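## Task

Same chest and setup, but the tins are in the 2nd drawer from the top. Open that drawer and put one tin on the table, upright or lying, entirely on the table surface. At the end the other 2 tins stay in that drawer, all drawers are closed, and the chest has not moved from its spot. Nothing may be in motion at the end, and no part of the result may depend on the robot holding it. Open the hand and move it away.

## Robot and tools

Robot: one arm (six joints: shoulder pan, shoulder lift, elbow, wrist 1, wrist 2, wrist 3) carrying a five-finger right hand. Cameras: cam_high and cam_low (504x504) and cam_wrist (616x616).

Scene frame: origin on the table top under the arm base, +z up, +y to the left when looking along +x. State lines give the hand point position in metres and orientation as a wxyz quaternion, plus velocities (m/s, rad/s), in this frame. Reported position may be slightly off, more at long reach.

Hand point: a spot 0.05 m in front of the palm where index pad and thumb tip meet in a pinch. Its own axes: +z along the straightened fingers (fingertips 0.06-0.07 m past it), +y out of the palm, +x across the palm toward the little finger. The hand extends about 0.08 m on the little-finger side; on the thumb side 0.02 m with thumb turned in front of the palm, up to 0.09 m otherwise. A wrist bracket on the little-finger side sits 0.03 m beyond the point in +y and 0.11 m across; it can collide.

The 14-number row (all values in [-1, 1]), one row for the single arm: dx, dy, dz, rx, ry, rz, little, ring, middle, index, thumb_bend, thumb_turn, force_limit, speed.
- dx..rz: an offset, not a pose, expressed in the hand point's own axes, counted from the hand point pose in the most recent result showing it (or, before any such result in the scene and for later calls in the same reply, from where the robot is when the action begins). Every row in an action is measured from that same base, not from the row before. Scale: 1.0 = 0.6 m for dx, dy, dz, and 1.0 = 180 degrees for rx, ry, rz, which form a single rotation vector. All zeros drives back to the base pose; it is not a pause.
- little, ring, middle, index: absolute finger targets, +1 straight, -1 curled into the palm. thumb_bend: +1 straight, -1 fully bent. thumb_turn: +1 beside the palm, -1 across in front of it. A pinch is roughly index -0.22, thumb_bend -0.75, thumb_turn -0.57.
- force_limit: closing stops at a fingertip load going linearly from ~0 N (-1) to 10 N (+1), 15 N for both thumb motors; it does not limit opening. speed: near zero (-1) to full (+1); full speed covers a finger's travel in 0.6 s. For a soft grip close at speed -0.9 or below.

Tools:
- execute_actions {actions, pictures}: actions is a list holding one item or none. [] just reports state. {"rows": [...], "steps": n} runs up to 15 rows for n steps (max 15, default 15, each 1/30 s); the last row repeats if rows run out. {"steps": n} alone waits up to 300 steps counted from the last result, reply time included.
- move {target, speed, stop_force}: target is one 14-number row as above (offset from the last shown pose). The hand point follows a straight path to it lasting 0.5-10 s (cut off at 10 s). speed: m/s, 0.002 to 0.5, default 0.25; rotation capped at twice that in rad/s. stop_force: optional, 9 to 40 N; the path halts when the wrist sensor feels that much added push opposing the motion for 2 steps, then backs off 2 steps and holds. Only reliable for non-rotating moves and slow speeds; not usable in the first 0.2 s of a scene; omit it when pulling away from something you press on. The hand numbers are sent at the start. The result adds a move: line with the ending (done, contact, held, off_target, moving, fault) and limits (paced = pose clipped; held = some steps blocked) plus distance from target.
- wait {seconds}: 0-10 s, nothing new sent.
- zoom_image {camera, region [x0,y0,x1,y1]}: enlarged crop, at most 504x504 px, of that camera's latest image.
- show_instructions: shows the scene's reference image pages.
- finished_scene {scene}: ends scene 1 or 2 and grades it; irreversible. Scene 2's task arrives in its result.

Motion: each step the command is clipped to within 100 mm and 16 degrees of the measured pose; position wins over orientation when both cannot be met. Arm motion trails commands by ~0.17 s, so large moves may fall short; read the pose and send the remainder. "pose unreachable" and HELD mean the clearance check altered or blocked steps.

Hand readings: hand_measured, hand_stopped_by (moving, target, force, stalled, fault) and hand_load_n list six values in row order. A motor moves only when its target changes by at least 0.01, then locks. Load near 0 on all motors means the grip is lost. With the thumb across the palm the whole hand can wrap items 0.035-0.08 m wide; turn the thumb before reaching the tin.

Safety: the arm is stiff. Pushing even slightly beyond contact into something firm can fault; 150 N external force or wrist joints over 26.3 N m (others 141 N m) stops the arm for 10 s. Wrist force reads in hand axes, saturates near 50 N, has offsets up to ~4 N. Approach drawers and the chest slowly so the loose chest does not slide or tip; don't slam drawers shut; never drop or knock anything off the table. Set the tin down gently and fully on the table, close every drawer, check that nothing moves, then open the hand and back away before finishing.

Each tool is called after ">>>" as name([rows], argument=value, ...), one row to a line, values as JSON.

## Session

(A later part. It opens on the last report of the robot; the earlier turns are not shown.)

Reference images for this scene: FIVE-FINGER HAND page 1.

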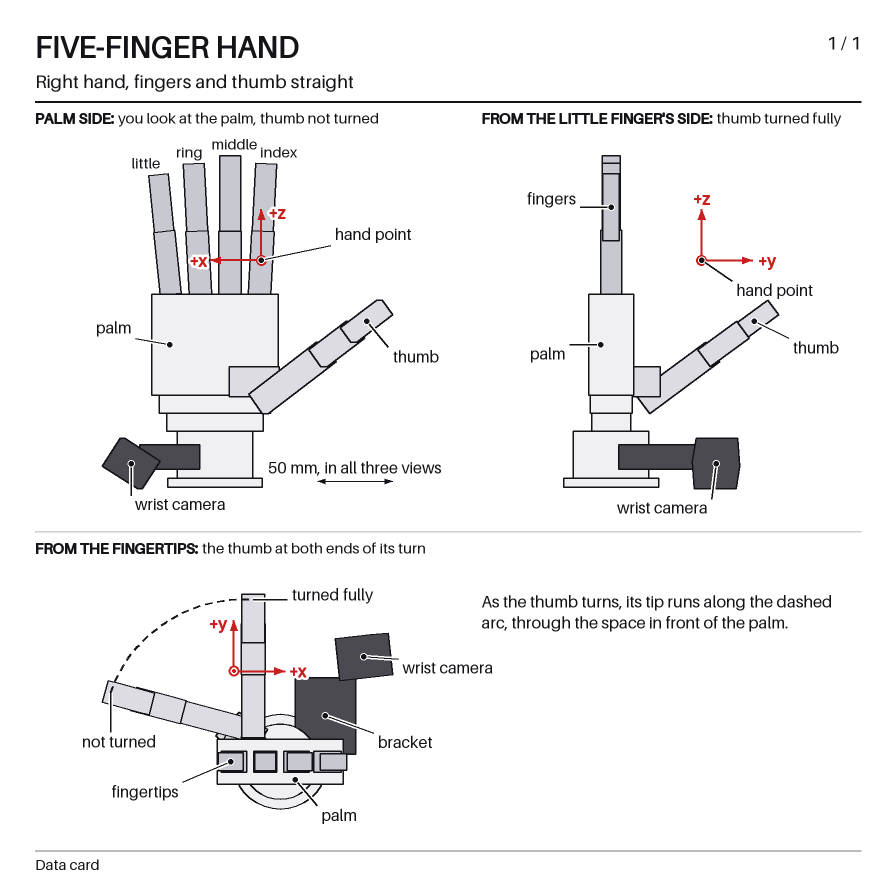

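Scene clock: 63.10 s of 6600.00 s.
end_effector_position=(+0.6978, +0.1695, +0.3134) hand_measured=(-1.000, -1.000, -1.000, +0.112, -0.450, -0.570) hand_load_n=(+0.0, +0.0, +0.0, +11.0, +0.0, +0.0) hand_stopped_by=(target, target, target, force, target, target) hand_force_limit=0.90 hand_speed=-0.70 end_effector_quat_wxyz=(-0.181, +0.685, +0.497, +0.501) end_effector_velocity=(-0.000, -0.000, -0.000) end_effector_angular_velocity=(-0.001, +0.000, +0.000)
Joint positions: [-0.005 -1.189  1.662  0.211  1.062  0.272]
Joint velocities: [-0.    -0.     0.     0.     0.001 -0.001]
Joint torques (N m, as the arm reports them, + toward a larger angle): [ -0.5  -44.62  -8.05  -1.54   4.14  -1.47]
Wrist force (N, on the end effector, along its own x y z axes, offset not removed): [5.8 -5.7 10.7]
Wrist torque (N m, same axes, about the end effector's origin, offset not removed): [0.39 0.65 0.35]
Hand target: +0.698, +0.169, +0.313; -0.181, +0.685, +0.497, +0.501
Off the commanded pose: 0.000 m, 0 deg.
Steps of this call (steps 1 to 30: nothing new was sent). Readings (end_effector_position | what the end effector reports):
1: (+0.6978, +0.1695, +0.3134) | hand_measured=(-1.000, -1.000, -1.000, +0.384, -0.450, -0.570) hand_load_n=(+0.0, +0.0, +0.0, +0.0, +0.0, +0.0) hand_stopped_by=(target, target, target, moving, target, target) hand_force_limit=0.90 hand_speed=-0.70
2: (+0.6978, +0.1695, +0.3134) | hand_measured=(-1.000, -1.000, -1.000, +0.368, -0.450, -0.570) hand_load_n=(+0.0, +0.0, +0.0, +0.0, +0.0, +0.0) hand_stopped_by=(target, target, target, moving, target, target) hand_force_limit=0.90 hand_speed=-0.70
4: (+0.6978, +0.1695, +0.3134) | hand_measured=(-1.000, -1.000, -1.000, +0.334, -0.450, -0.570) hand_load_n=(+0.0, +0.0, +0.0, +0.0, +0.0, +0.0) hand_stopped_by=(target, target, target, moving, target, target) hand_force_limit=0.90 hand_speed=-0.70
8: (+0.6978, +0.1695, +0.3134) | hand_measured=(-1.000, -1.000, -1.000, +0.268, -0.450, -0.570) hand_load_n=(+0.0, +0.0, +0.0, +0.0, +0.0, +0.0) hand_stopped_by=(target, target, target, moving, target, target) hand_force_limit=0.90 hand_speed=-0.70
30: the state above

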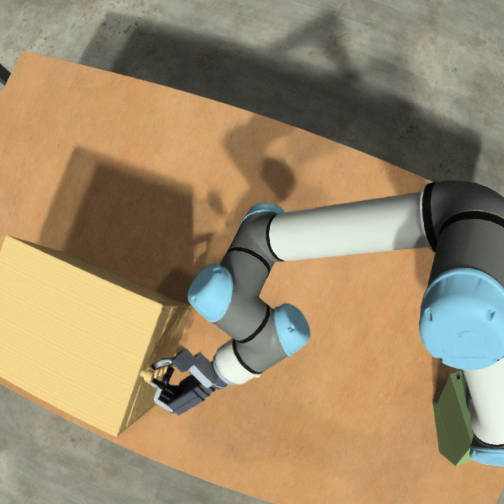

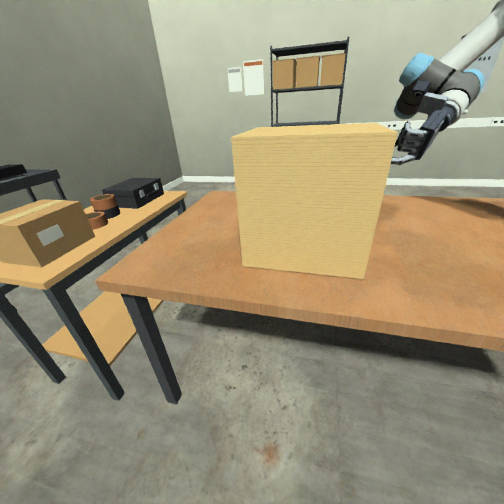

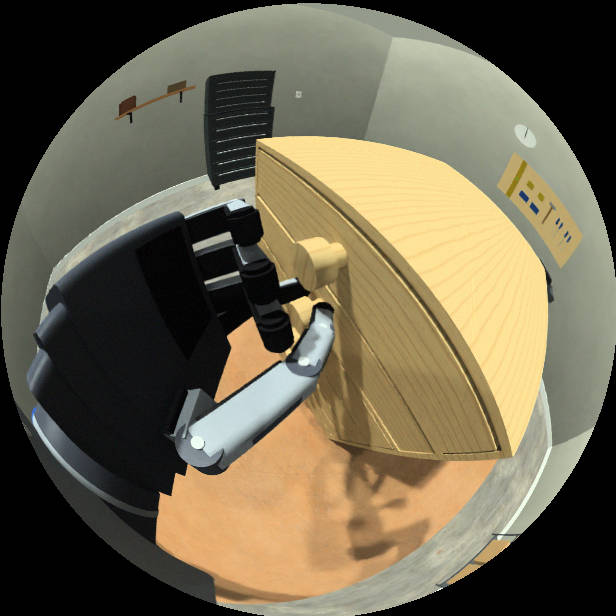

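>>> execute_actions([
  {"rows":[[0,0,0,0,0,0,-1,-1,-1,-0.15,-0.65,-0.57,0.6,-0.8]],"steps":15},
])

>>> zoom_image(camera="cam_wrist", region=[260,240,380,360])

>>> zoom_image(camera="cam_high", region=[130,340,200,410])

Scene clock: 66.57 s of 6600.00 s.
end_effector_position=(+0.6978, +0.1694, +0.3134) hand_measured=(-1.000, -1.000, -1.000, +0.112, -0.534, -0.570) hand_load_n=(+0.0, +0.0, +0.0, +11.0, +0.0, +0.0) hand_stopped_by=(target, target, target, force, moving, target) hand_force_limit=0.60 hand_speed=-0.80 end_effector_quat_wxyz=(-0.181, +0.685, +0.497, +0.501) end_effector_velocity=(+0.000, +0.000, +0.000) end_effector_angular_velocity=(+0.000, -0.000, +0.000)
Joint positions: [-0.005 -1.189  1.662  0.211  1.062  0.272]
Joint velocities: [ 0.001  0.    -0.001  0.     0.     0.   ]
Joint torques (N m, as the arm reports them, + toward a larger angle): [  5.82 -42.27  -8.35   1.14   2.97  -0.66]
Wrist force (N, on the end effector, along its own x y z axes, offset not removed): [7.0 -6.7 8.9]
Wrist torque (N m, same axes, about the end effector's origin, offset not removed): [0.34 0.55 0.42]
Hand target: +0.698, +0.169, +0.313; -0.181, +0.685, +0.497, +0.501
Off the commanded pose: 0.000 m, 0 deg.
Steps of this call (steps 1 to 89: nothing new was sent; steps 90 to 104: all 15 steps of this action). Readings (end_effector_position | what the end effector reports):
90: (+0.6978, +0.1694, +0.3134) | hand_measured=(-1.000, -1.000, -1.000, +0.112, -0.450, -0.570) hand_load_n=(+0.0, +0.0, +0.0, +11.0, +0.0, +0.0) hand_stopped_by=(target, target, target, force, moving, target) hand_force_limit=0.60 hand_speed=-0.80
91: (+0.6978, +0.1694, +0.3134) | hand_measured=(-1.000, -1.000, -1.000, +0.112, -0.450, -0.570) hand_load_n=(+0.0, +0.0, +0.0, +11.0, +0.0, +0.0) hand_stopped_by=(target, target, target, force, moving, target) hand_force_limit=0.60 hand_speed=-0.80
93: (+0.6978, +0.1694, +0.3134) | hand_measured=(-1.000, -1.000, -1.000, +0.112, -0.456, -0.570) hand_load_n=(+0.0, +0.0, +0.0, +11.0, +0.0, +0.0) hand_stopped_by=(target, target, target, force, moving, target) hand_force_limit=0.60 hand_speed=-0.80
97: (+0.6978, +0.1694, +0.3134) | hand_measured=(-1.000, -1.000, -1.000, +0.112, -0.484, -0.570) hand_load_n=(+0.0, +0.0, +0.0, +11.0, +0.0, +0.0) hand_stopped_by=(target, target, target, force, moving, target) hand_force_limit=0.60 hand_speed=-0.80
104: the state above

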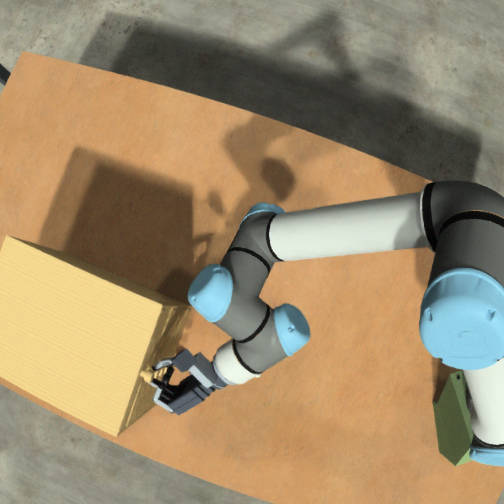

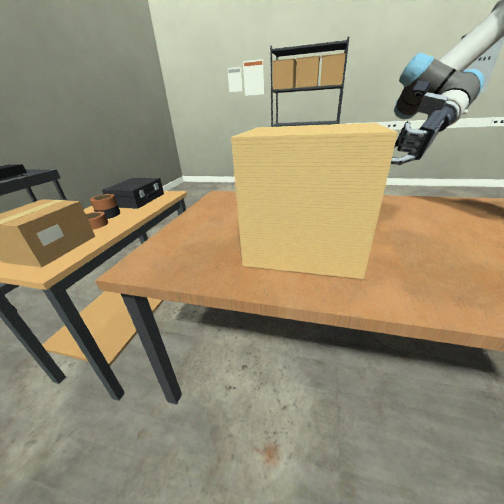

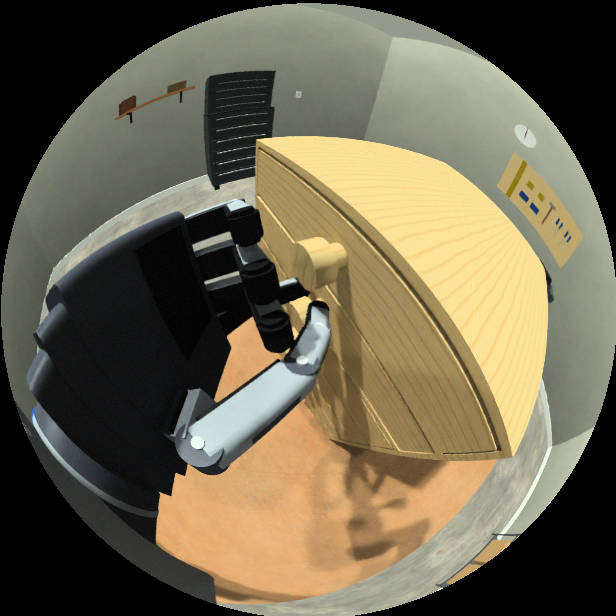

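Region (260, 240, 380, 360) of cam_wrist's 616x616 image, scaled by 4.200, with more detail than that image has.

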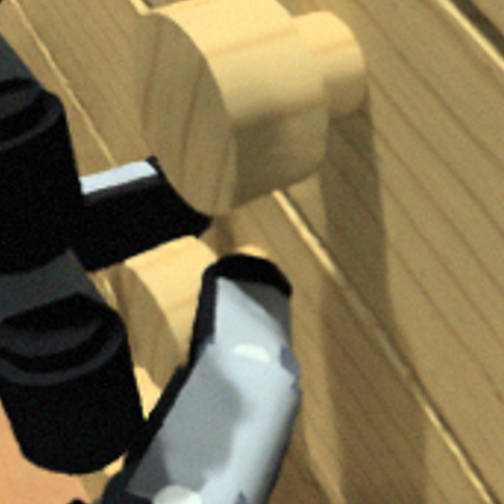

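Region (130, 340, 200, 410) of cam_high's 504x504 image, scaled by 7.200, with more detail than that image has.

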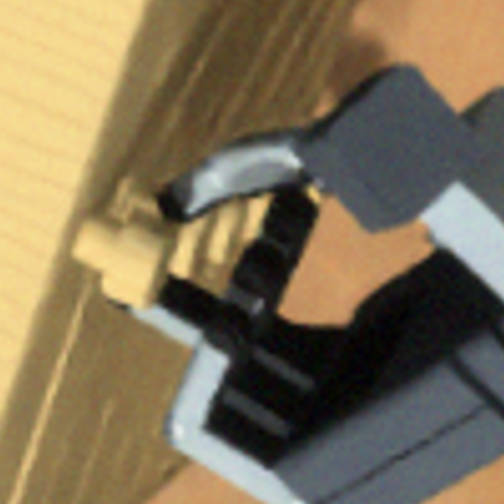

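>>> execute_actions([
  {"rows":[[0,0,0,0,0,0,-1,-1,-1,0.55,-0.45,-0.57,0.9,0.3]],"steps":10},
], pictures=false)

>>> move(target=[-0.0143,0.0007,-0.0012,0,0,0,-1,-1,-1,0.55,-0.45,-0.57,0.9,0.3], speed=0.015)

>>> execute_actions([
  {"rows":[[0,0,0,0,0,0,-1,-1,-1,-0.15,-0.45,-0.57,0.9,-0.7]],"steps":15},
], pictures=false)

>>> wait(seconds=1.0)

>>> zoom_image(camera="cam_wrist", region=[260,240,380,360])

>>> zoom_image(camera="cam_high", region=[130,340,200,410])

Scene clock: 71.13 s of 6600.00 s.
end_effector_position=(+0.6978, +0.1695, +0.3134) hand_measured=(-1.000, -1.000, -1.000, +0.550, -0.450, -0.570) hand_load_n=(+0.0, +0.0, +0.0, +0.0, +0.0, +0.0) hand_stopped_by=(target, target, target, moving, moving, target) hand_force_limit=0.90 hand_speed=0.30 end_effector_quat_wxyz=(-0.181, +0.685, +0.497, +0.501) end_effector_velocity=(+0.000, -0.000, -0.000) end_effector_angular_velocity=(+0.000, +0.001, -0.001)
Joint positions: [-0.005 -1.189  1.662  0.211  1.062  0.272]
Joint velocities: [-0.     0.    -0.     0.    -0.     0.001]
Joint torques (N m, as the arm reports them, + toward a larger angle): [ 20.2  -33.51 -20.12  -0.37  -0.54  -0.66]
Wrist force (N, on the end effector, along its own x y z axes, offset not removed): [0.7 -2.9 2.6]
Wrist torque (N m, same axes, about the end effector's origin, offset not removed): [-0.68 0.14 0.33]
Hand target: +0.698, +0.169, +0.313; -0.181, +0.685, +0.497, +0.501
Off the commanded pose: 0.000 m, 0 deg.
Steps of this call (steps 1 to 90: nothing new was sent; then 1.23 s passed at rest; steps 91 to 100: all 10 steps of this action). Readings (end_effector_position | what the end effector reports):
91: (+0.6978, +0.1695, +0.3134) | hand_measured=(-1.000, -1.000, -1.000, +0.112, -0.650, -0.570) hand_load_n=(+0.0, +0.0, +0.0, +11.0, +0.0, +0.0) hand_stopped_by=(target, target, target, moving, moving, target) hand_force_limit=0.90 hand_speed=0.30
92: (+0.6978, +0.1695, +0.3134) | hand_measured=(-1.000, -1.000, -1.000, +0.112, -0.650, -0.570) hand_load_n=(+0.0, +0.0, +0.0, +11.0, +0.0, +0.0) hand_stopped_by=(target, target, target, moving, moving, target) hand_force_limit=0.90 hand_speed=0.30
94: (+0.6978, +0.1695, +0.3134) | hand_measured=(-1.000, -1.000, -1.000, +0.176, -0.608, -0.570) hand_load_n=(+0.0, +0.0, +0.0, +0.5, +0.0, +0.0) hand_stopped_by=(target, target, target, moving, moving, target) hand_force_limit=0.90 hand_speed=0.30
98: (+0.6978, +0.1695, +0.3134) | hand_measured=(-1.000, -1.000, -1.000, +0.464, -0.452, -0.570) hand_load_n=(+0.0, +0.0, +0.0, +0.5, +0.0, +0.0) hand_stopped_by=(target, target, target, moving, moving, target) hand_force_limit=0.90 hand_speed=0.30
100: the state above

Scene clock: 72.20 s of 6600.00 s.
end_effector_position=(+0.6978, +0.1646, +0.3066) hand_measured=(-1.000, -1.000, -1.000, +0.550, -0.450, -0.570) hand_load_n=(+0.0, +0.0, +0.0, +0.0, +0.0, +0.0) hand_stopped_by=(target, target, target, target, target, target) hand_force_limit=0.90 hand_speed=0.30 end_effector_quat_wxyz=(-0.181, +0.685, +0.497, +0.501) end_effector_velocity=(+0.001, -0.002, -0.001) end_effector_angular_velocity=(+0.000, -0.002, -0.001)
Joint positions: [-0.021 -1.185  1.667  0.208  1.049  0.26 ]
Joint velocities: [-0.005  0.001 -0.001 -0.001 -0.004 -0.003]
Joint torques (N m, as the arm reports them, + toward a larger angle): [  7.28 -23.47   2.34  -0.92  -3.91  -1.6 ]
Wrist force (N, on the end effector, along its own x y z axes, offset not removed): [1.1 2.4 0.9]
Wrist torque (N m, same axes, about the end effector's origin, offset not removed): [0.32 0.05 0.37]
Hand target: +0.698, +0.164, +0.306; -0.181, +0.685, +0.497, +0.501
Off the commanded pose: 0.000 m, 0 deg.
move: done

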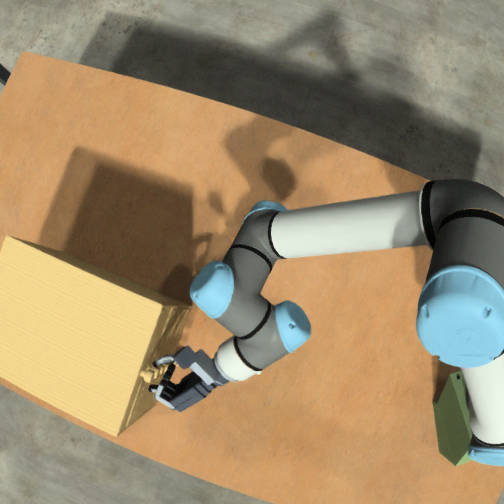

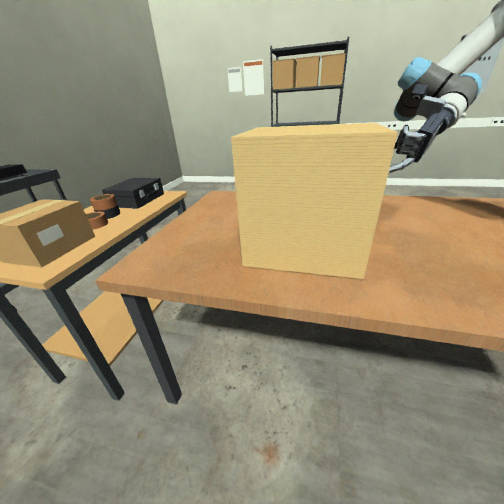

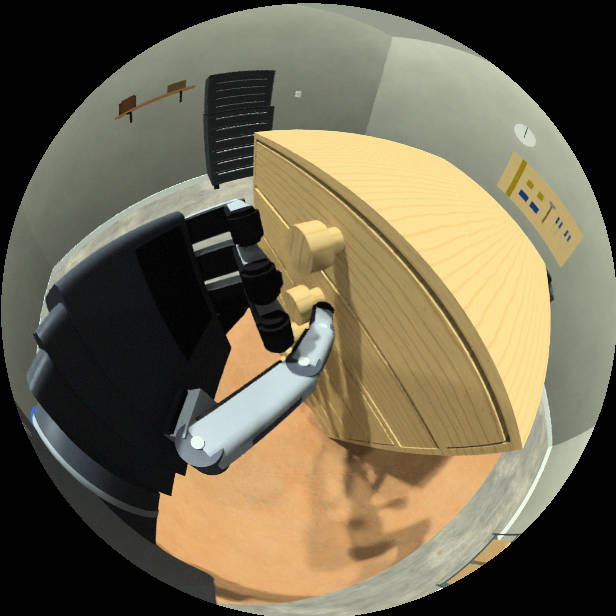

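Scene clock: 72.70 s of 6600.00 s.
end_effector_position=(+0.6978, +0.1646, +0.3066) hand_measured=(-1.000, -1.000, -1.000, +0.352, -0.450, -0.570) hand_load_n=(+0.0, +0.0, +0.0, +0.0, +0.0, +0.0) hand_stopped_by=(target, target, target, moving, target, target) hand_force_limit=0.90 hand_speed=-0.70 end_effector_quat_wxyz=(-0.181, +0.685, +0.497, +0.501) end_effector_velocity=(-0.001, +0.001, -0.001) end_effector_angular_velocity=(-0.000, +0.001, +0.001)
Joint positions: [-0.021 -1.185  1.668  0.208  1.049  0.26 ]
Joint velocities: [ 0.     0.001  0.001 -0.    -0.    -0.001]
Joint torques (N m, as the arm reports them, + toward a larger angle): [ 24.64 -27.72  -6.43   0.03   1.21   1.65]
Wrist force (N, on the end effector, along its own x y z axes, offset not removed): [0.2 1.6 2.3]
Wrist torque (N m, same axes, about the end effector's origin, offset not removed): [0.19 0.20 0.35]
Hand target: +0.698, +0.165, +0.307; -0.181, +0.685, +0.497, +0.501
Off the commanded pose: 0.000 m, 0 deg.
Steps of this call (steps 1 to 15: all 15 steps of this action). Readings (end_effector_position | what the end effector reports):
1: (+0.6978, +0.1646, +0.3066) | hand_measured=(-1.000, -1.000, -1.000, +0.550, -0.450, -0.570) hand_load_n=(+0.0, +0.0, +0.0, +0.0, +0.0, +0.0) hand_stopped_by=(target, target, target, moving, target, target) hand_force_limit=0.90 hand_speed=-0.70
2: (+0.6978, +0.1646, +0.3066) | hand_measured=(-1.000, -1.000, -1.000, +0.550, -0.450, -0.570) hand_load_n=(+0.0, +0.0, +0.0, +0.0, +0.0, +0.0) hand_stopped_by=(target, target, target, moving, target, target) hand_force_limit=0.90 hand_speed=-0.70
4: (+0.6978, +0.1646, +0.3066) | hand_measured=(-1.000, -1.000, -1.000, +0.534, -0.450, -0.570) hand_load_n=(+0.0, +0.0, +0.0, +0.0, +0.0, +0.0) hand_stopped_by=(target, target, target, moving, target, target) hand_force_limit=0.90 hand_speed=-0.70
8: (+0.6978, +0.1646, +0.3066) | hand_measured=(-1.000, -1.000, -1.000, +0.468, -0.450, -0.570) hand_load_n=(+0.0, +0.0, +0.0, +0.0, +0.0, +0.0) hand_stopped_by=(target, target, target, moving, target, target) hand_force_limit=0.90 hand_speed=-0.70
15: the state above

Scene clock: 73.70 s of 6600.00 s.
end_effector_position=(+0.6978, +0.1647, +0.3066) hand_measured=(-1.000, -1.000, -1.000, +0.196, -0.450, -0.570) hand_load_n=(+0.0, +0.0, +0.0, +11.0, +0.0, +0.0) hand_stopped_by=(target, target, target, force, target, target) hand_force_limit=0.90 hand_speed=-0.70 end_effector_quat_wxyz=(-0.181, +0.685, +0.497, +0.501) end_effector_velocity=(-0.001, +0.000, -0.000) end_effector_angular_velocity=(-0.000, +0.001, +0.001)
Joint positions: [-0.021 -1.185  1.668  0.208  1.049  0.26 ]
Joint velocities: [ 0.     0.     0.001  0.     0.    -0.001]
Joint torques (N m, as the arm reports them, + toward a larger angle): [ 27.79 -34.08 -29.15   2.28   1.87   0.83]
Wrist force (N, on the end effector, along its own x y z axes, offset not removed): [4.3 -5.8 11.3]
Wrist torque (N m, same axes, about the end effector's origin, offset not removed): [-0.18 -0.02 0.49]
Hand target: +0.698, +0.165, +0.307; -0.181, +0.685, +0.497, +0.501
Off the commanded pose: 0.000 m, 0 deg.
Steps of this call (steps 1 to 30: nothing new was sent). Readings (end_effector_position | what the end effector reports):
1: (+0.6978, +0.1646, +0.3066) | hand_measured=(-1.000, -1.000, -1.000, +0.334, -0.450, -0.570) hand_load_n=(+0.0, +0.0, +0.0, +0.0, +0.0, +0.0) hand_stopped_by=(target, target, target, moving, target, target) hand_force_limit=0.90 hand_speed=-0.70
2: (+0.6978, +0.1646, +0.3066) | hand_measured=(-1.000, -1.000, -1.000, +0.318, -0.450, -0.570) hand_load_n=(+0.0, +0.0, +0.0, +0.0, +0.0, +0.0) hand_stopped_by=(target, target, target, moving, target, target) hand_force_limit=0.90 hand_speed=-0.70
4: (+0.6978, +0.1646, +0.3065) | hand_measured=(-1.000, -1.000, -1.000, +0.284, -0.450, -0.570) hand_load_n=(+0.0, +0.0, +0.0, +0.0, +0.0, +0.0) hand_stopped_by=(target, target, target, moving, target, target) hand_force_limit=0.90 hand_speed=-0.70
8: (+0.6978, +0.1646, +0.3066) | hand_measured=(-1.000, -1.000, -1.000, +0.218, -0.450, -0.570) hand_load_n=(+0.0, +0.0, +0.0, +3.5, +0.0, +0.0) hand_stopped_by=(target, target, target, moving, target, target) hand_force_limit=0.90 hand_speed=-0.70
30: the state above

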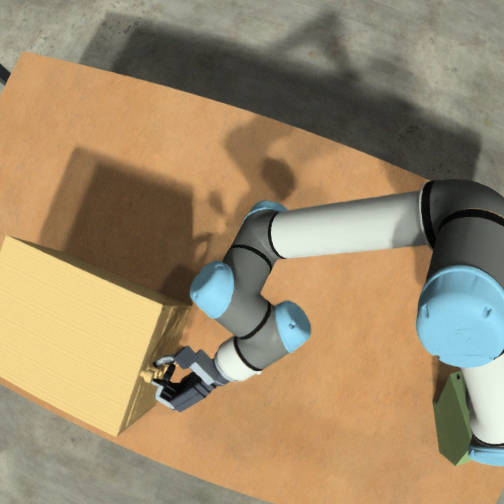

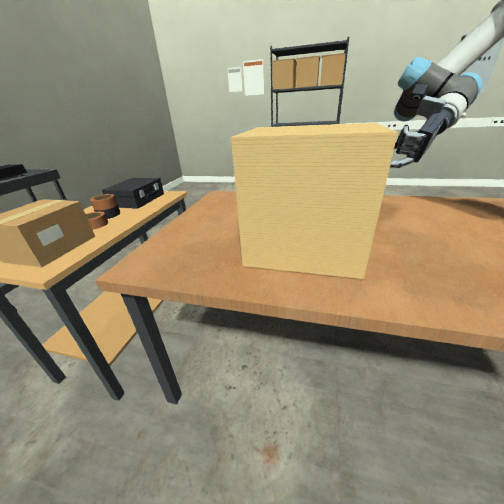

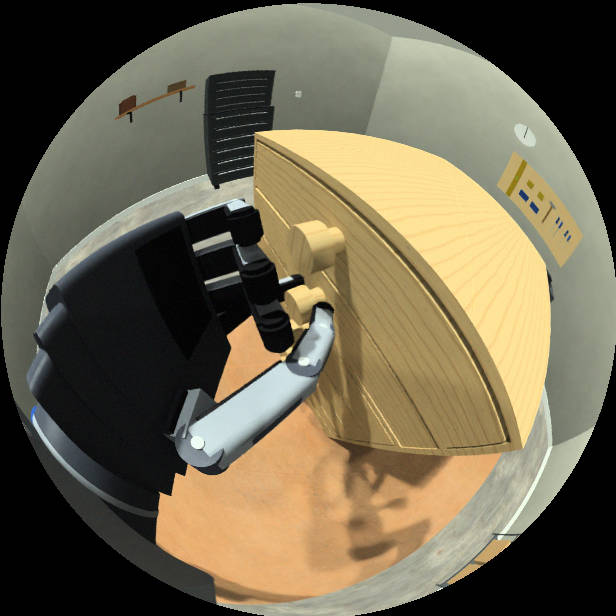

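Region (260, 240, 380, 360) of cam_wrist's 616x616 image, scaled by 4.200, with more detail than that image has.

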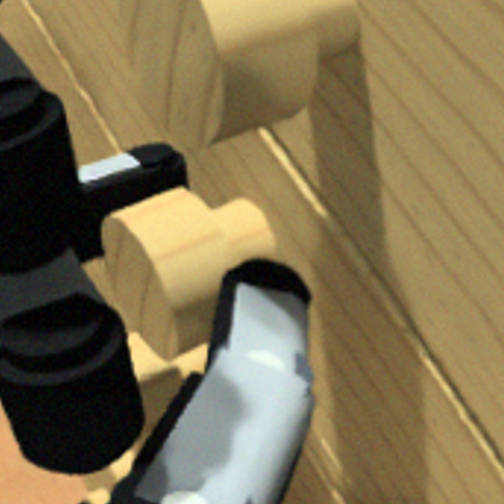

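Region (130, 340, 200, 410) of cam_high's 504x504 image, scaled by 7.200, with more detail than that image has.

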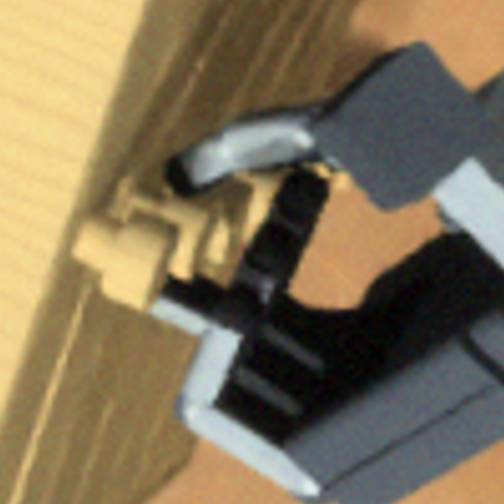

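>>> execute_actions([
  {"rows":[[0,0,0,0,0,0,-1,-1,-1,-0.15,-0.7,-0.57,0.6,-0.7]],"steps":15},
], pictures=false)

>>> wait(seconds=0.5)

>>> zoom_image(camera="cam_wrist", region=[260,240,380,360])

>>> zoom_image(camera="cam_high", region=[130,340,200,410])

Scene clock: 76.77 s of 6600.00 s.
end_effector_position=(+0.6978, +0.1646, +0.3066) hand_measured=(-1.000, -1.000, -1.000, +0.196, -0.576, -0.570) hand_load_n=(+0.0, +0.0, +0.0, +11.0, +0.0, +0.0) hand_stopped_by=(target, target, target, force, moving, target) hand_force_limit=0.60 hand_speed=-0.70 end_effector_quat_wxyz=(-0.181, +0.685, +0.497, +0.501) end_effector_velocity=(-0.001, +0.000, -0.000) end_effector_angular_velocity=(-0.000, +0.001, +0.001)
Joint positions: [-0.021 -1.185  1.667  0.208  1.049  0.26 ]
Joint velocities: [-0.    -0.     0.001  0.     0.    -0.001]
Joint torques (N m, as the arm reports them, + toward a larger angle): [ 25.64 -48.75 -20.14   0.72   2.62  -1.46]
Wrist force (N, on the end effector, along its own x y z axes, offset not removed): [2.5 -2.3 6.8]
Wrist torque (N m, same axes, about the end effector's origin, offset not removed): [0.76 0.47 0.43]
Hand target: +0.698, +0.165, +0.307; -0.181, +0.685, +0.497, +0.501
Off the commanded pose: 0.000 m, 0 deg.
Steps of this call (steps 1 to 77: nothing new was sent; steps 78 to 92: all 15 steps of this action). Readings (end_effector_position | what the end effector reports):
78: (+0.6978, +0.1646, +0.3066) | hand_measured=(-1.000, -1.000, -1.000, +0.196, -0.450, -0.570) hand_load_n=(+0.0, +0.0, +0.0, +11.0, +0.0, +0.0) hand_stopped_by=(target, target, target, force, moving, target) hand_force_limit=0.60 hand_speed=-0.70
79: (+0.6978, +0.1646, +0.3066) | hand_measured=(-1.000, -1.000, -1.000, +0.196, -0.450, -0.570) hand_load_n=(+0.0, +0.0, +0.0, +11.0, +0.0, +0.0) hand_stopped_by=(target, target, target, force, moving, target) hand_force_limit=0.60 hand_speed=-0.70
81: (+0.6978, +0.1646, +0.3066) | hand_measured=(-1.000, -1.000, -1.000, +0.196, -0.460, -0.570) hand_load_n=(+0.0, +0.0, +0.0, +11.0, +0.0, +0.0) hand_stopped_by=(target, target, target, force, moving, target) hand_force_limit=0.60 hand_speed=-0.70
85: (+0.6978, +0.1646, +0.3066) | hand_measured=(-1.000, -1.000, -1.000, +0.196, -0.502, -0.570) hand_load_n=(+0.0, +0.0, +0.0, +11.0, +0.0, +0.0) hand_stopped_by=(target, target, target, force, moving, target) hand_force_limit=0.60 hand_speed=-0.70
92: the state above

Scene clock: 77.27 s of 6600.00 s.
end_effector_position=(+0.6978, +0.1646, +0.3066) hand_measured=(-1.000, -1.000, -1.000, +0.196, -0.700, -0.570) hand_load_n=(+0.0, +0.0, +0.0, +11.0, +0.0, +0.0) hand_stopped_by=(target, target, target, force, target, target) hand_force_limit=0.60 hand_speed=-0.70 end_effector_quat_wxyz=(-0.181, +0.685, +0.497, +0.501) end_effector_velocity=(+0.000, -0.001, -0.000) end_effector_angular_velocity=(-0.000, +0.000, -0.001)
Joint positions: [-0.021 -1.185  1.667  0.208  1.049  0.26 ]
Joint velocities: [-0.001 -0.     0.    -0.    -0.    -0.   ]
Joint torques (N m, as the arm reports them, + toward a larger angle): [ 25.91 -47.72  -8.96  -0.16   2.32  -1.07]
Wrist force (N, on the end effector, along its own x y z axes, offset not removed): [4.1 -4.0 11.3]
Wrist torque (N m, same axes, about the end effector's origin, offset not removed): [0.00 0.12 0.68]
Hand target: +0.698, +0.165, +0.307; -0.181, +0.685, +0.497, +0.501
Off the commanded pose: 0.000 m, 0 deg.
Steps of this call (steps 1 to 15: nothing new was sent). Readings (end_effector_position | what the end effector reports):
1: (+0.6978, +0.1646, +0.3066) | hand_measured=(-1.000, -1.000, -1.000, +0.196, -0.586, -0.570) hand_load_n=(+0.0, +0.0, +0.0, +11.0, +0.0, +0.0) hand_stopped_by=(target, target, target, force, moving, target) hand_force_limit=0.60 hand_speed=-0.70
2: (+0.6978, +0.1646, +0.3066) | hand_measured=(-1.000, -1.000, -1.000, +0.196, -0.596, -0.570) hand_load_n=(+0.0, +0.0, +0.0, +11.0, +0.0, +0.0) hand_stopped_by=(target, target, target, force, moving, target) hand_force_limit=0.60 hand_speed=-0.70
4: (+0.6978, +0.1646, +0.3066) | hand_measured=(-1.000, -1.000, -1.000, +0.196, -0.618, -0.570) hand_load_n=(+0.0, +0.0, +0.0, +11.0, +0.0, +0.0) hand_stopped_by=(target, target, target, force, moving, target) hand_force_limit=0.60 hand_speed=-0.70
8: (+0.6978, +0.1646, +0.3066) | hand_measured=(-1.000, -1.000, -1.000, +0.196, -0.660, -0.570) hand_load_n=(+0.0, +0.0, +0.0, +11.0, +0.0, +0.0) hand_stopped_by=(target, target, target, force, moving, target) hand_force_limit=0.60 hand_speed=-0.70
15: the state above

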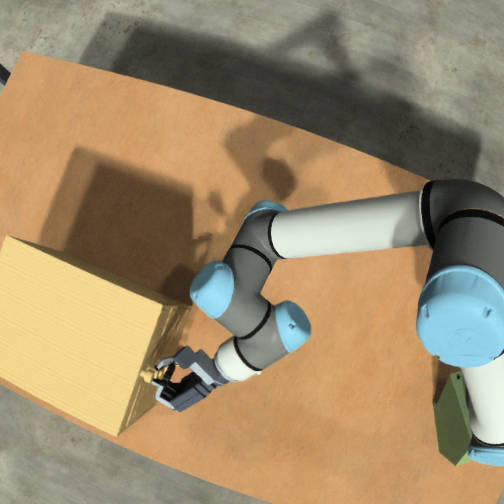

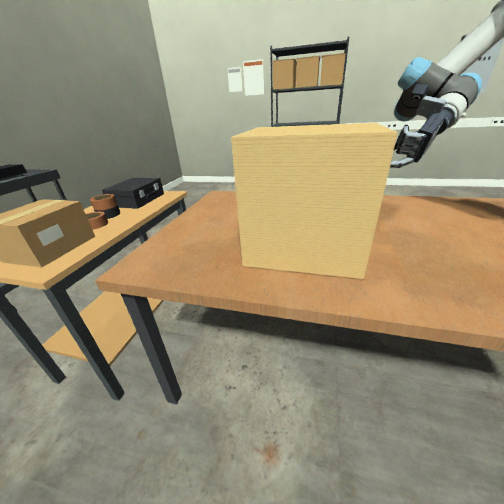

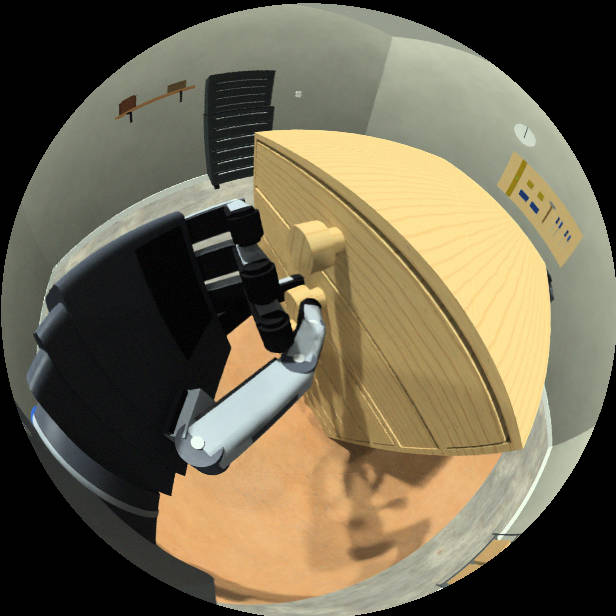

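Region (260, 240, 380, 360) of cam_wrist's 616x616 image, scaled by 4.200, with more detail than that image has.

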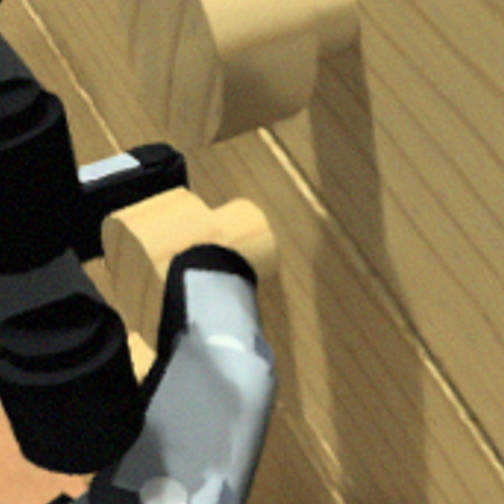

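Region (130, 340, 200, 410) of cam_high's 504x504 image, scaled by 7.200, with more detail than that image has.

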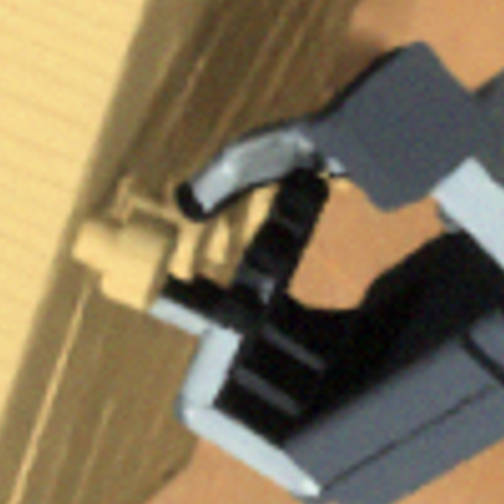

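>>> execute_actions([
  {"rows":[[0,0,0,0,0,0,-1,-1,-1,0.6,-0.45,-0.57,0.9,0.3]],"steps":10},
], pictures=false)

>>> move(target=[-0.015,-0.0098,0.0167,0,0,0,-1,-1,-1,0.6,-0.45,-0.57,0.9,0.3], speed=0.015, stop_force=10)

>>> execute_actions([
  {"rows":[[0,0,0,0,0,0,-1,-1,-1,-0.15,-0.45,-0.57,0.9,-0.7]],"steps":15},
], pictures=false)

>>> wait(seconds=1.2)

>>> zoom_image(camera="cam_wrist", region=[260,240,380,360])

>>> zoom_image(camera="cam_high", region=[130,340,200,410])

Scene clock: 89.93 s of 6600.00 s.
end_effector_position=(+0.6978, +0.1647, +0.3066) hand_measured=(-1.000, -1.000, -1.000, +0.600, -0.450, -0.570) hand_load_n=(+0.0, +0.0, +0.0, +0.0, +0.0, +0.0) hand_stopped_by=(target, target, target, moving, moving, target) hand_force_limit=0.90 hand_speed=0.30 end_effector_quat_wxyz=(-0.181, +0.685, +0.497, +0.501) end_effector_velocity=(+0.000, -0.000, +0.000) end_effector_angular_velocity=(-0.000, -0.001, -0.000)
Joint positions: [-0.021 -1.185  1.668  0.208  1.049  0.26 ]
Joint velocities: [ 0.     0.    -0.001  0.     0.    -0.   ]
Joint torques (N m, as the arm reports them, + toward a larger angle): [ 25.6  -39.77  -6.98   0.49   0.5    1.47]
Wrist force (N, on the end effector, along its own x y z axes, offset not removed): [2.7 1.0 -0.3]
Wrist torque (N m, same axes, about the end effector's origin, offset not removed): [0.16 0.02 0.46]
Hand target: +0.698, +0.165, +0.307; -0.181, +0.685, +0.497, +0.501
Off the commanded pose: 0.000 m, 0 deg.
Steps of this call (steps 1 to 90: nothing new was sent; then 9.33 s passed at rest; steps 91 to 100: all 10 steps of this action). Readings (end_effector_position | what the end effector reports):
91: (+0.6978, +0.1647, +0.3066) | hand_measured=(-1.000, -1.000, -1.000, +0.196, -0.700, -0.570) hand_load_n=(+0.0, +0.0, +0.0, +11.0, +0.0, +0.0) hand_stopped_by=(target, target, target, moving, moving, target) hand_force_limit=0.90 hand_speed=0.30
92: (+0.6978, +0.1647, +0.3066) | hand_measured=(-1.000, -1.000, -1.000, +0.196, -0.700, -0.570) hand_load_n=(+0.0, +0.0, +0.0, +11.0, +0.0, +0.0) hand_stopped_by=(target, target, target, moving, moving, target) hand_force_limit=0.90 hand_speed=0.30
94: (+0.6978, +0.1647, +0.3066) | hand_measured=(-1.000, -1.000, -1.000, +0.260, -0.658, -0.570) hand_load_n=(+0.0, +0.0, +0.0, +0.5, +0.0, +0.0) hand_stopped_by=(target, target, target, moving, moving, target) hand_force_limit=0.90 hand_speed=0.30
98: (+0.6978, +0.1647, +0.3066) | hand_measured=(-1.000, -1.000, -1.000, +0.548, -0.476, -0.570) hand_load_n=(+0.0, +0.0, +0.0, +0.5, +0.0, +0.0) hand_stopped_by=(target, target, target, moving, moving, target) hand_force_limit=0.90 hand_speed=0.30
100: the state above

Scene clock: 91.40 s of 6600.00 s.
end_effector_position=(+0.6978, +0.1701, +0.2933) hand_measured=(-1.000, -1.000, -1.000, +0.600, -0.450, -0.570) hand_load_n=(+0.0, +0.0, +0.0, +0.0, +0.5, +0.0) hand_stopped_by=(target, target, target, target, target, target) hand_force_limit=0.90 hand_speed=0.30 end_effector_quat_wxyz=(-0.181, +0.685, +0.497, +0.501) end_effector_velocity=(+0.000, +0.001, -0.002) end_effector_angular_velocity=(+0.000, -0.002, +0.001)
Joint positions: [-0.024 -1.161  1.672  0.18   1.047  0.258]
Joint velocities: [ 0.001  0.004 -0.    -0.005 -0.    -0.001]
Joint torques (N m, as the arm reports them, + toward a larger angle): [  7.76 -23.34   3.63  -0.92  -3.87  -1.62]
Wrist force (N, on the end effector, along its own x y z axes, offset not removed): [1.0 1.0 -1.7]
Wrist torque (N m, same axes, about the end effector's origin, offset not removed): [0.22 0.16 0.34]
Hand target: +0.698, +0.170, +0.293; -0.181, +0.685, +0.497, +0.501
Off the commanded pose: 0.000 m, 0 deg.
move: done

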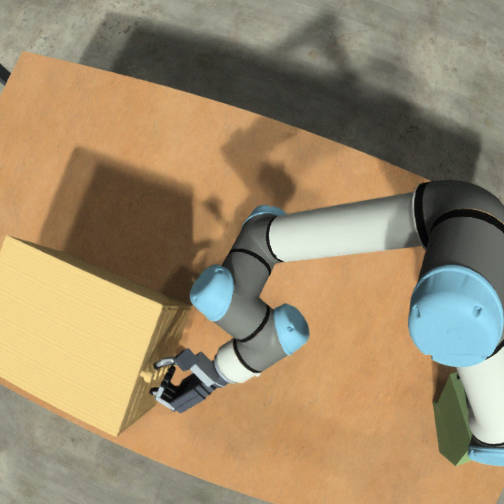

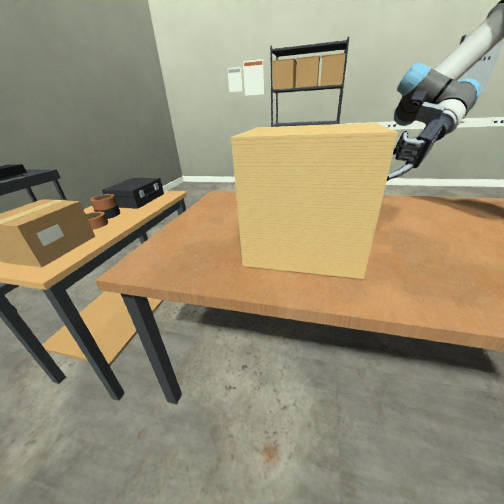

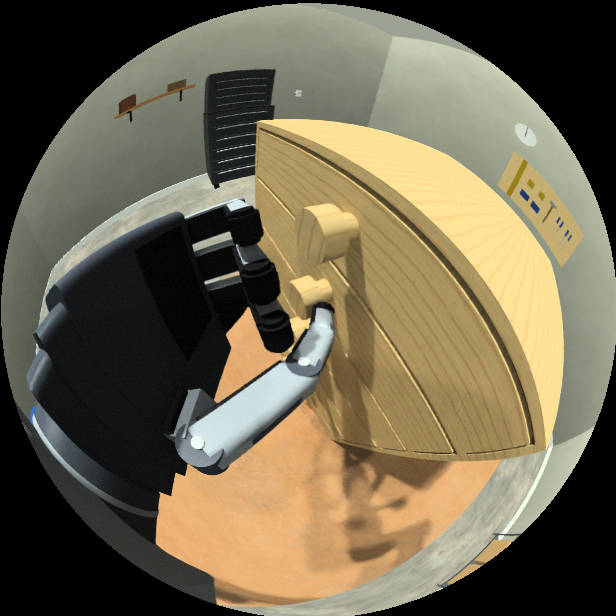

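Scene clock: 91.90 s of 6600.00 s.
end_effector_position=(+0.6978, +0.1702, +0.2932) hand_measured=(-1.000, -1.000, -1.000, +0.402, -0.450, -0.570) hand_load_n=(+0.0, +0.0, +0.0, +0.0, +0.5, +0.0) hand_stopped_by=(target, target, target, moving, target, target) hand_force_limit=0.90 hand_speed=-0.70 end_effector_quat_wxyz=(-0.181, +0.685, +0.497, +0.501) end_effector_velocity=(-0.000, +0.000, +0.000) end_effector_angular_velocity=(+0.000, +0.001, +0.000)
Joint positions: [-0.024 -1.161  1.672  0.18   1.047  0.258]
Joint velocities: [ 0.     0.    -0.001  0.001 -0.     0.001]
Joint torques (N m, as the arm reports them, + toward a larger angle): [  9.57 -35.09  -0.16   3.13  -3.52  -1.24]
Wrist force (N, on the end effector, along its own x y z axes, offset not removed): [0.5 1.4 -0.6]
Wrist torque (N m, same axes, about the end effector's origin, offset not removed): [0.08 0.34 0.34]
Hand target: +0.698, +0.170, +0.293; -0.181, +0.685, +0.497, +0.501
Off the commanded pose: 0.000 m, 0 deg.
Steps of this call (steps 1 to 15: all 15 steps of this action). Readings (end_effector_position | what the end effector reports):
1: (+0.6978, +0.1702, +0.2932) | hand_measured=(-1.000, -1.000, -1.000, +0.600, -0.450, -0.570) hand_load_n=(+0.0, +0.0, +0.0, +0.0, +0.5, +0.0) hand_stopped_by=(target, target, target, moving, target, target) hand_force_limit=0.90 hand_speed=-0.70
2: (+0.6978, +0.1702, +0.2932) | hand_measured=(-1.000, -1.000, -1.000, +0.600, -0.450, -0.570) hand_load_n=(+0.0, +0.0, +0.0, +0.0, +0.5, +0.0) hand_stopped_by=(target, target, target, moving, target, target) hand_force_limit=0.90 hand_speed=-0.70
4: (+0.6978, +0.1702, +0.2932) | hand_measured=(-1.000, -1.000, -1.000, +0.584, -0.450, -0.570) hand_load_n=(+0.0, +0.0, +0.0, +0.0, +0.5, +0.0) hand_stopped_by=(target, target, target, moving, target, target) hand_force_limit=0.90 hand_speed=-0.70
8: (+0.6978, +0.1702, +0.2932) | hand_measured=(-1.000, -1.000, -1.000, +0.518, -0.450, -0.570) hand_load_n=(+0.0, +0.0, +0.0, +0.0, +0.5, +0.0) hand_stopped_by=(target, target, target, moving, target, target) hand_force_limit=0.90 hand_speed=-0.70
15: the state above

Scene clock: 93.10 s of 6600.00 s.
end_effector_position=(+0.6978, +0.1701, +0.2933) hand_measured=(-1.000, -1.000, -1.000, +0.044, -0.448, -0.570) hand_load_n=(+0.0, +0.0, +0.0, +11.0, +4.5, -1.0) hand_stopped_by=(target, target, target, force, target, target) hand_force_limit=0.90 hand_speed=-0.70 end_effector_quat_wxyz=(-0.181, +0.685, +0.497, +0.501) end_effector_velocity=(+0.000, -0.000, -0.000) end_effector_angular_velocity=(+0.000, -0.000, -0.001)
Joint positions: [-0.024 -1.161  1.672  0.18   1.047  0.258]
Joint velocities: [-0.     0.    -0.001 -0.    -0.     0.   ]
Joint torques (N m, as the arm reports them, + toward a larger angle): [ 13.29 -46.62 -11.52   1.71  -2.18  -0.15]
Wrist force (N, on the end effector, along its own x y z axes, offset not removed): [-2.2 -1.4 2.1]
Wrist torque (N m, same axes, about the end effector's origin, offset not removed): [-0.22 0.37 0.08]
Hand target: +0.698, +0.170, +0.293; -0.181, +0.685, +0.497, +0.501
Off the commanded pose: 0.000 m, 0 deg.
Steps of this call (steps 1 to 36: nothing new was sent). Readings (end_effector_position | what the end effector reports):
1: (+0.6978, +0.1702, +0.2932) | hand_measured=(-1.000, -1.000, -1.000, +0.384, -0.450, -0.570) hand_load_n=(+0.0, +0.0, +0.0, +0.0, +0.5, +0.0) hand_stopped_by=(target, target, target, moving, target, target) hand_force_limit=0.90 hand_speed=-0.70
2: (+0.6978, +0.1702, +0.2932) | hand_measured=(-1.000, -1.000, -1.000, +0.368, -0.450, -0.570) hand_load_n=(+0.0, +0.0, +0.0, +0.0, +0.5, +0.0) hand_stopped_by=(target, target, target, moving, target, target) hand_force_limit=0.90 hand_speed=-0.70
4: (+0.6978, +0.1702, +0.2932) | hand_measured=(-1.000, -1.000, -1.000, +0.334, -0.450, -0.570) hand_load_n=(+0.0, +0.0, +0.0, +0.0, +0.5, +0.0) hand_stopped_by=(target, target, target, moving, target, target) hand_force_limit=0.90 hand_speed=-0.70
8: (+0.6978, +0.1702, +0.2932) | hand_measured=(-1.000, -1.000, -1.000, +0.268, -0.450, -0.570) hand_load_n=(+0.0, +0.0, +0.0, +0.0, +0.5, +0.0) hand_stopped_by=(target, target, target, moving, target, target) hand_force_limit=0.90 hand_speed=-0.70
36: the state above

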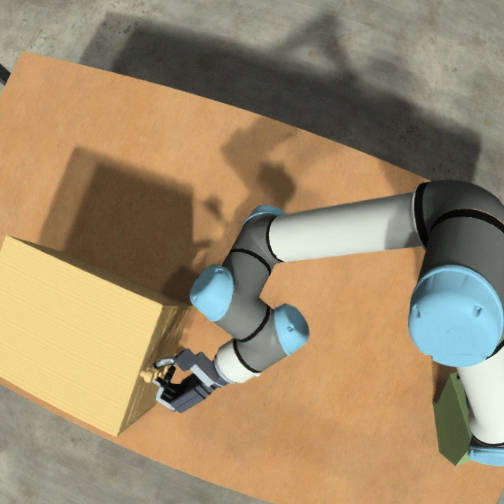

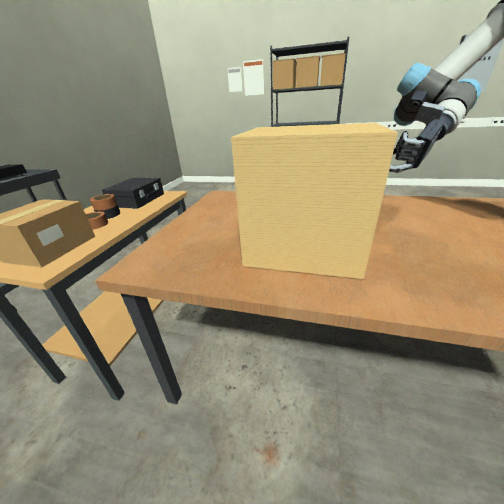

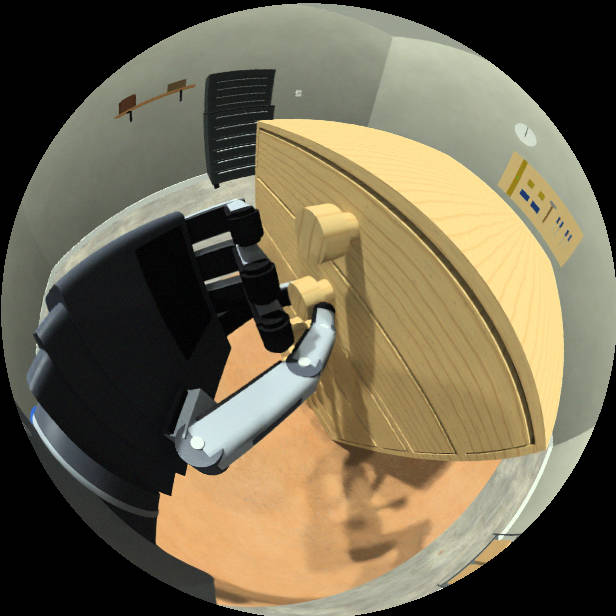

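Region (260, 240, 380, 360) of cam_wrist's 616x616 image, scaled by 4.200, with more detail than that image has.

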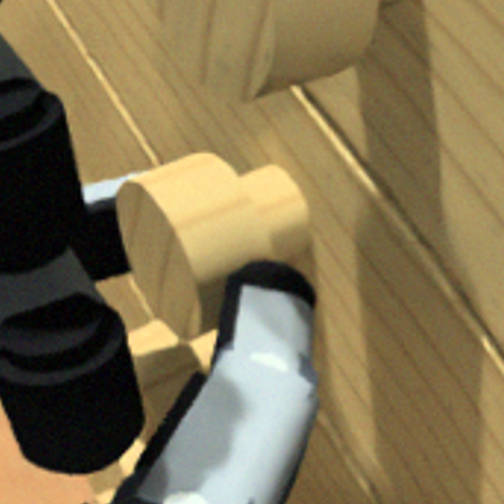

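Region (130, 340, 200, 410) of cam_high's 504x504 image, scaled by 7.200, with more detail than that image has.

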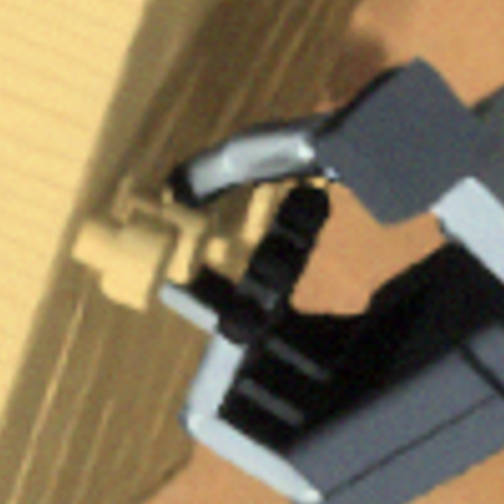

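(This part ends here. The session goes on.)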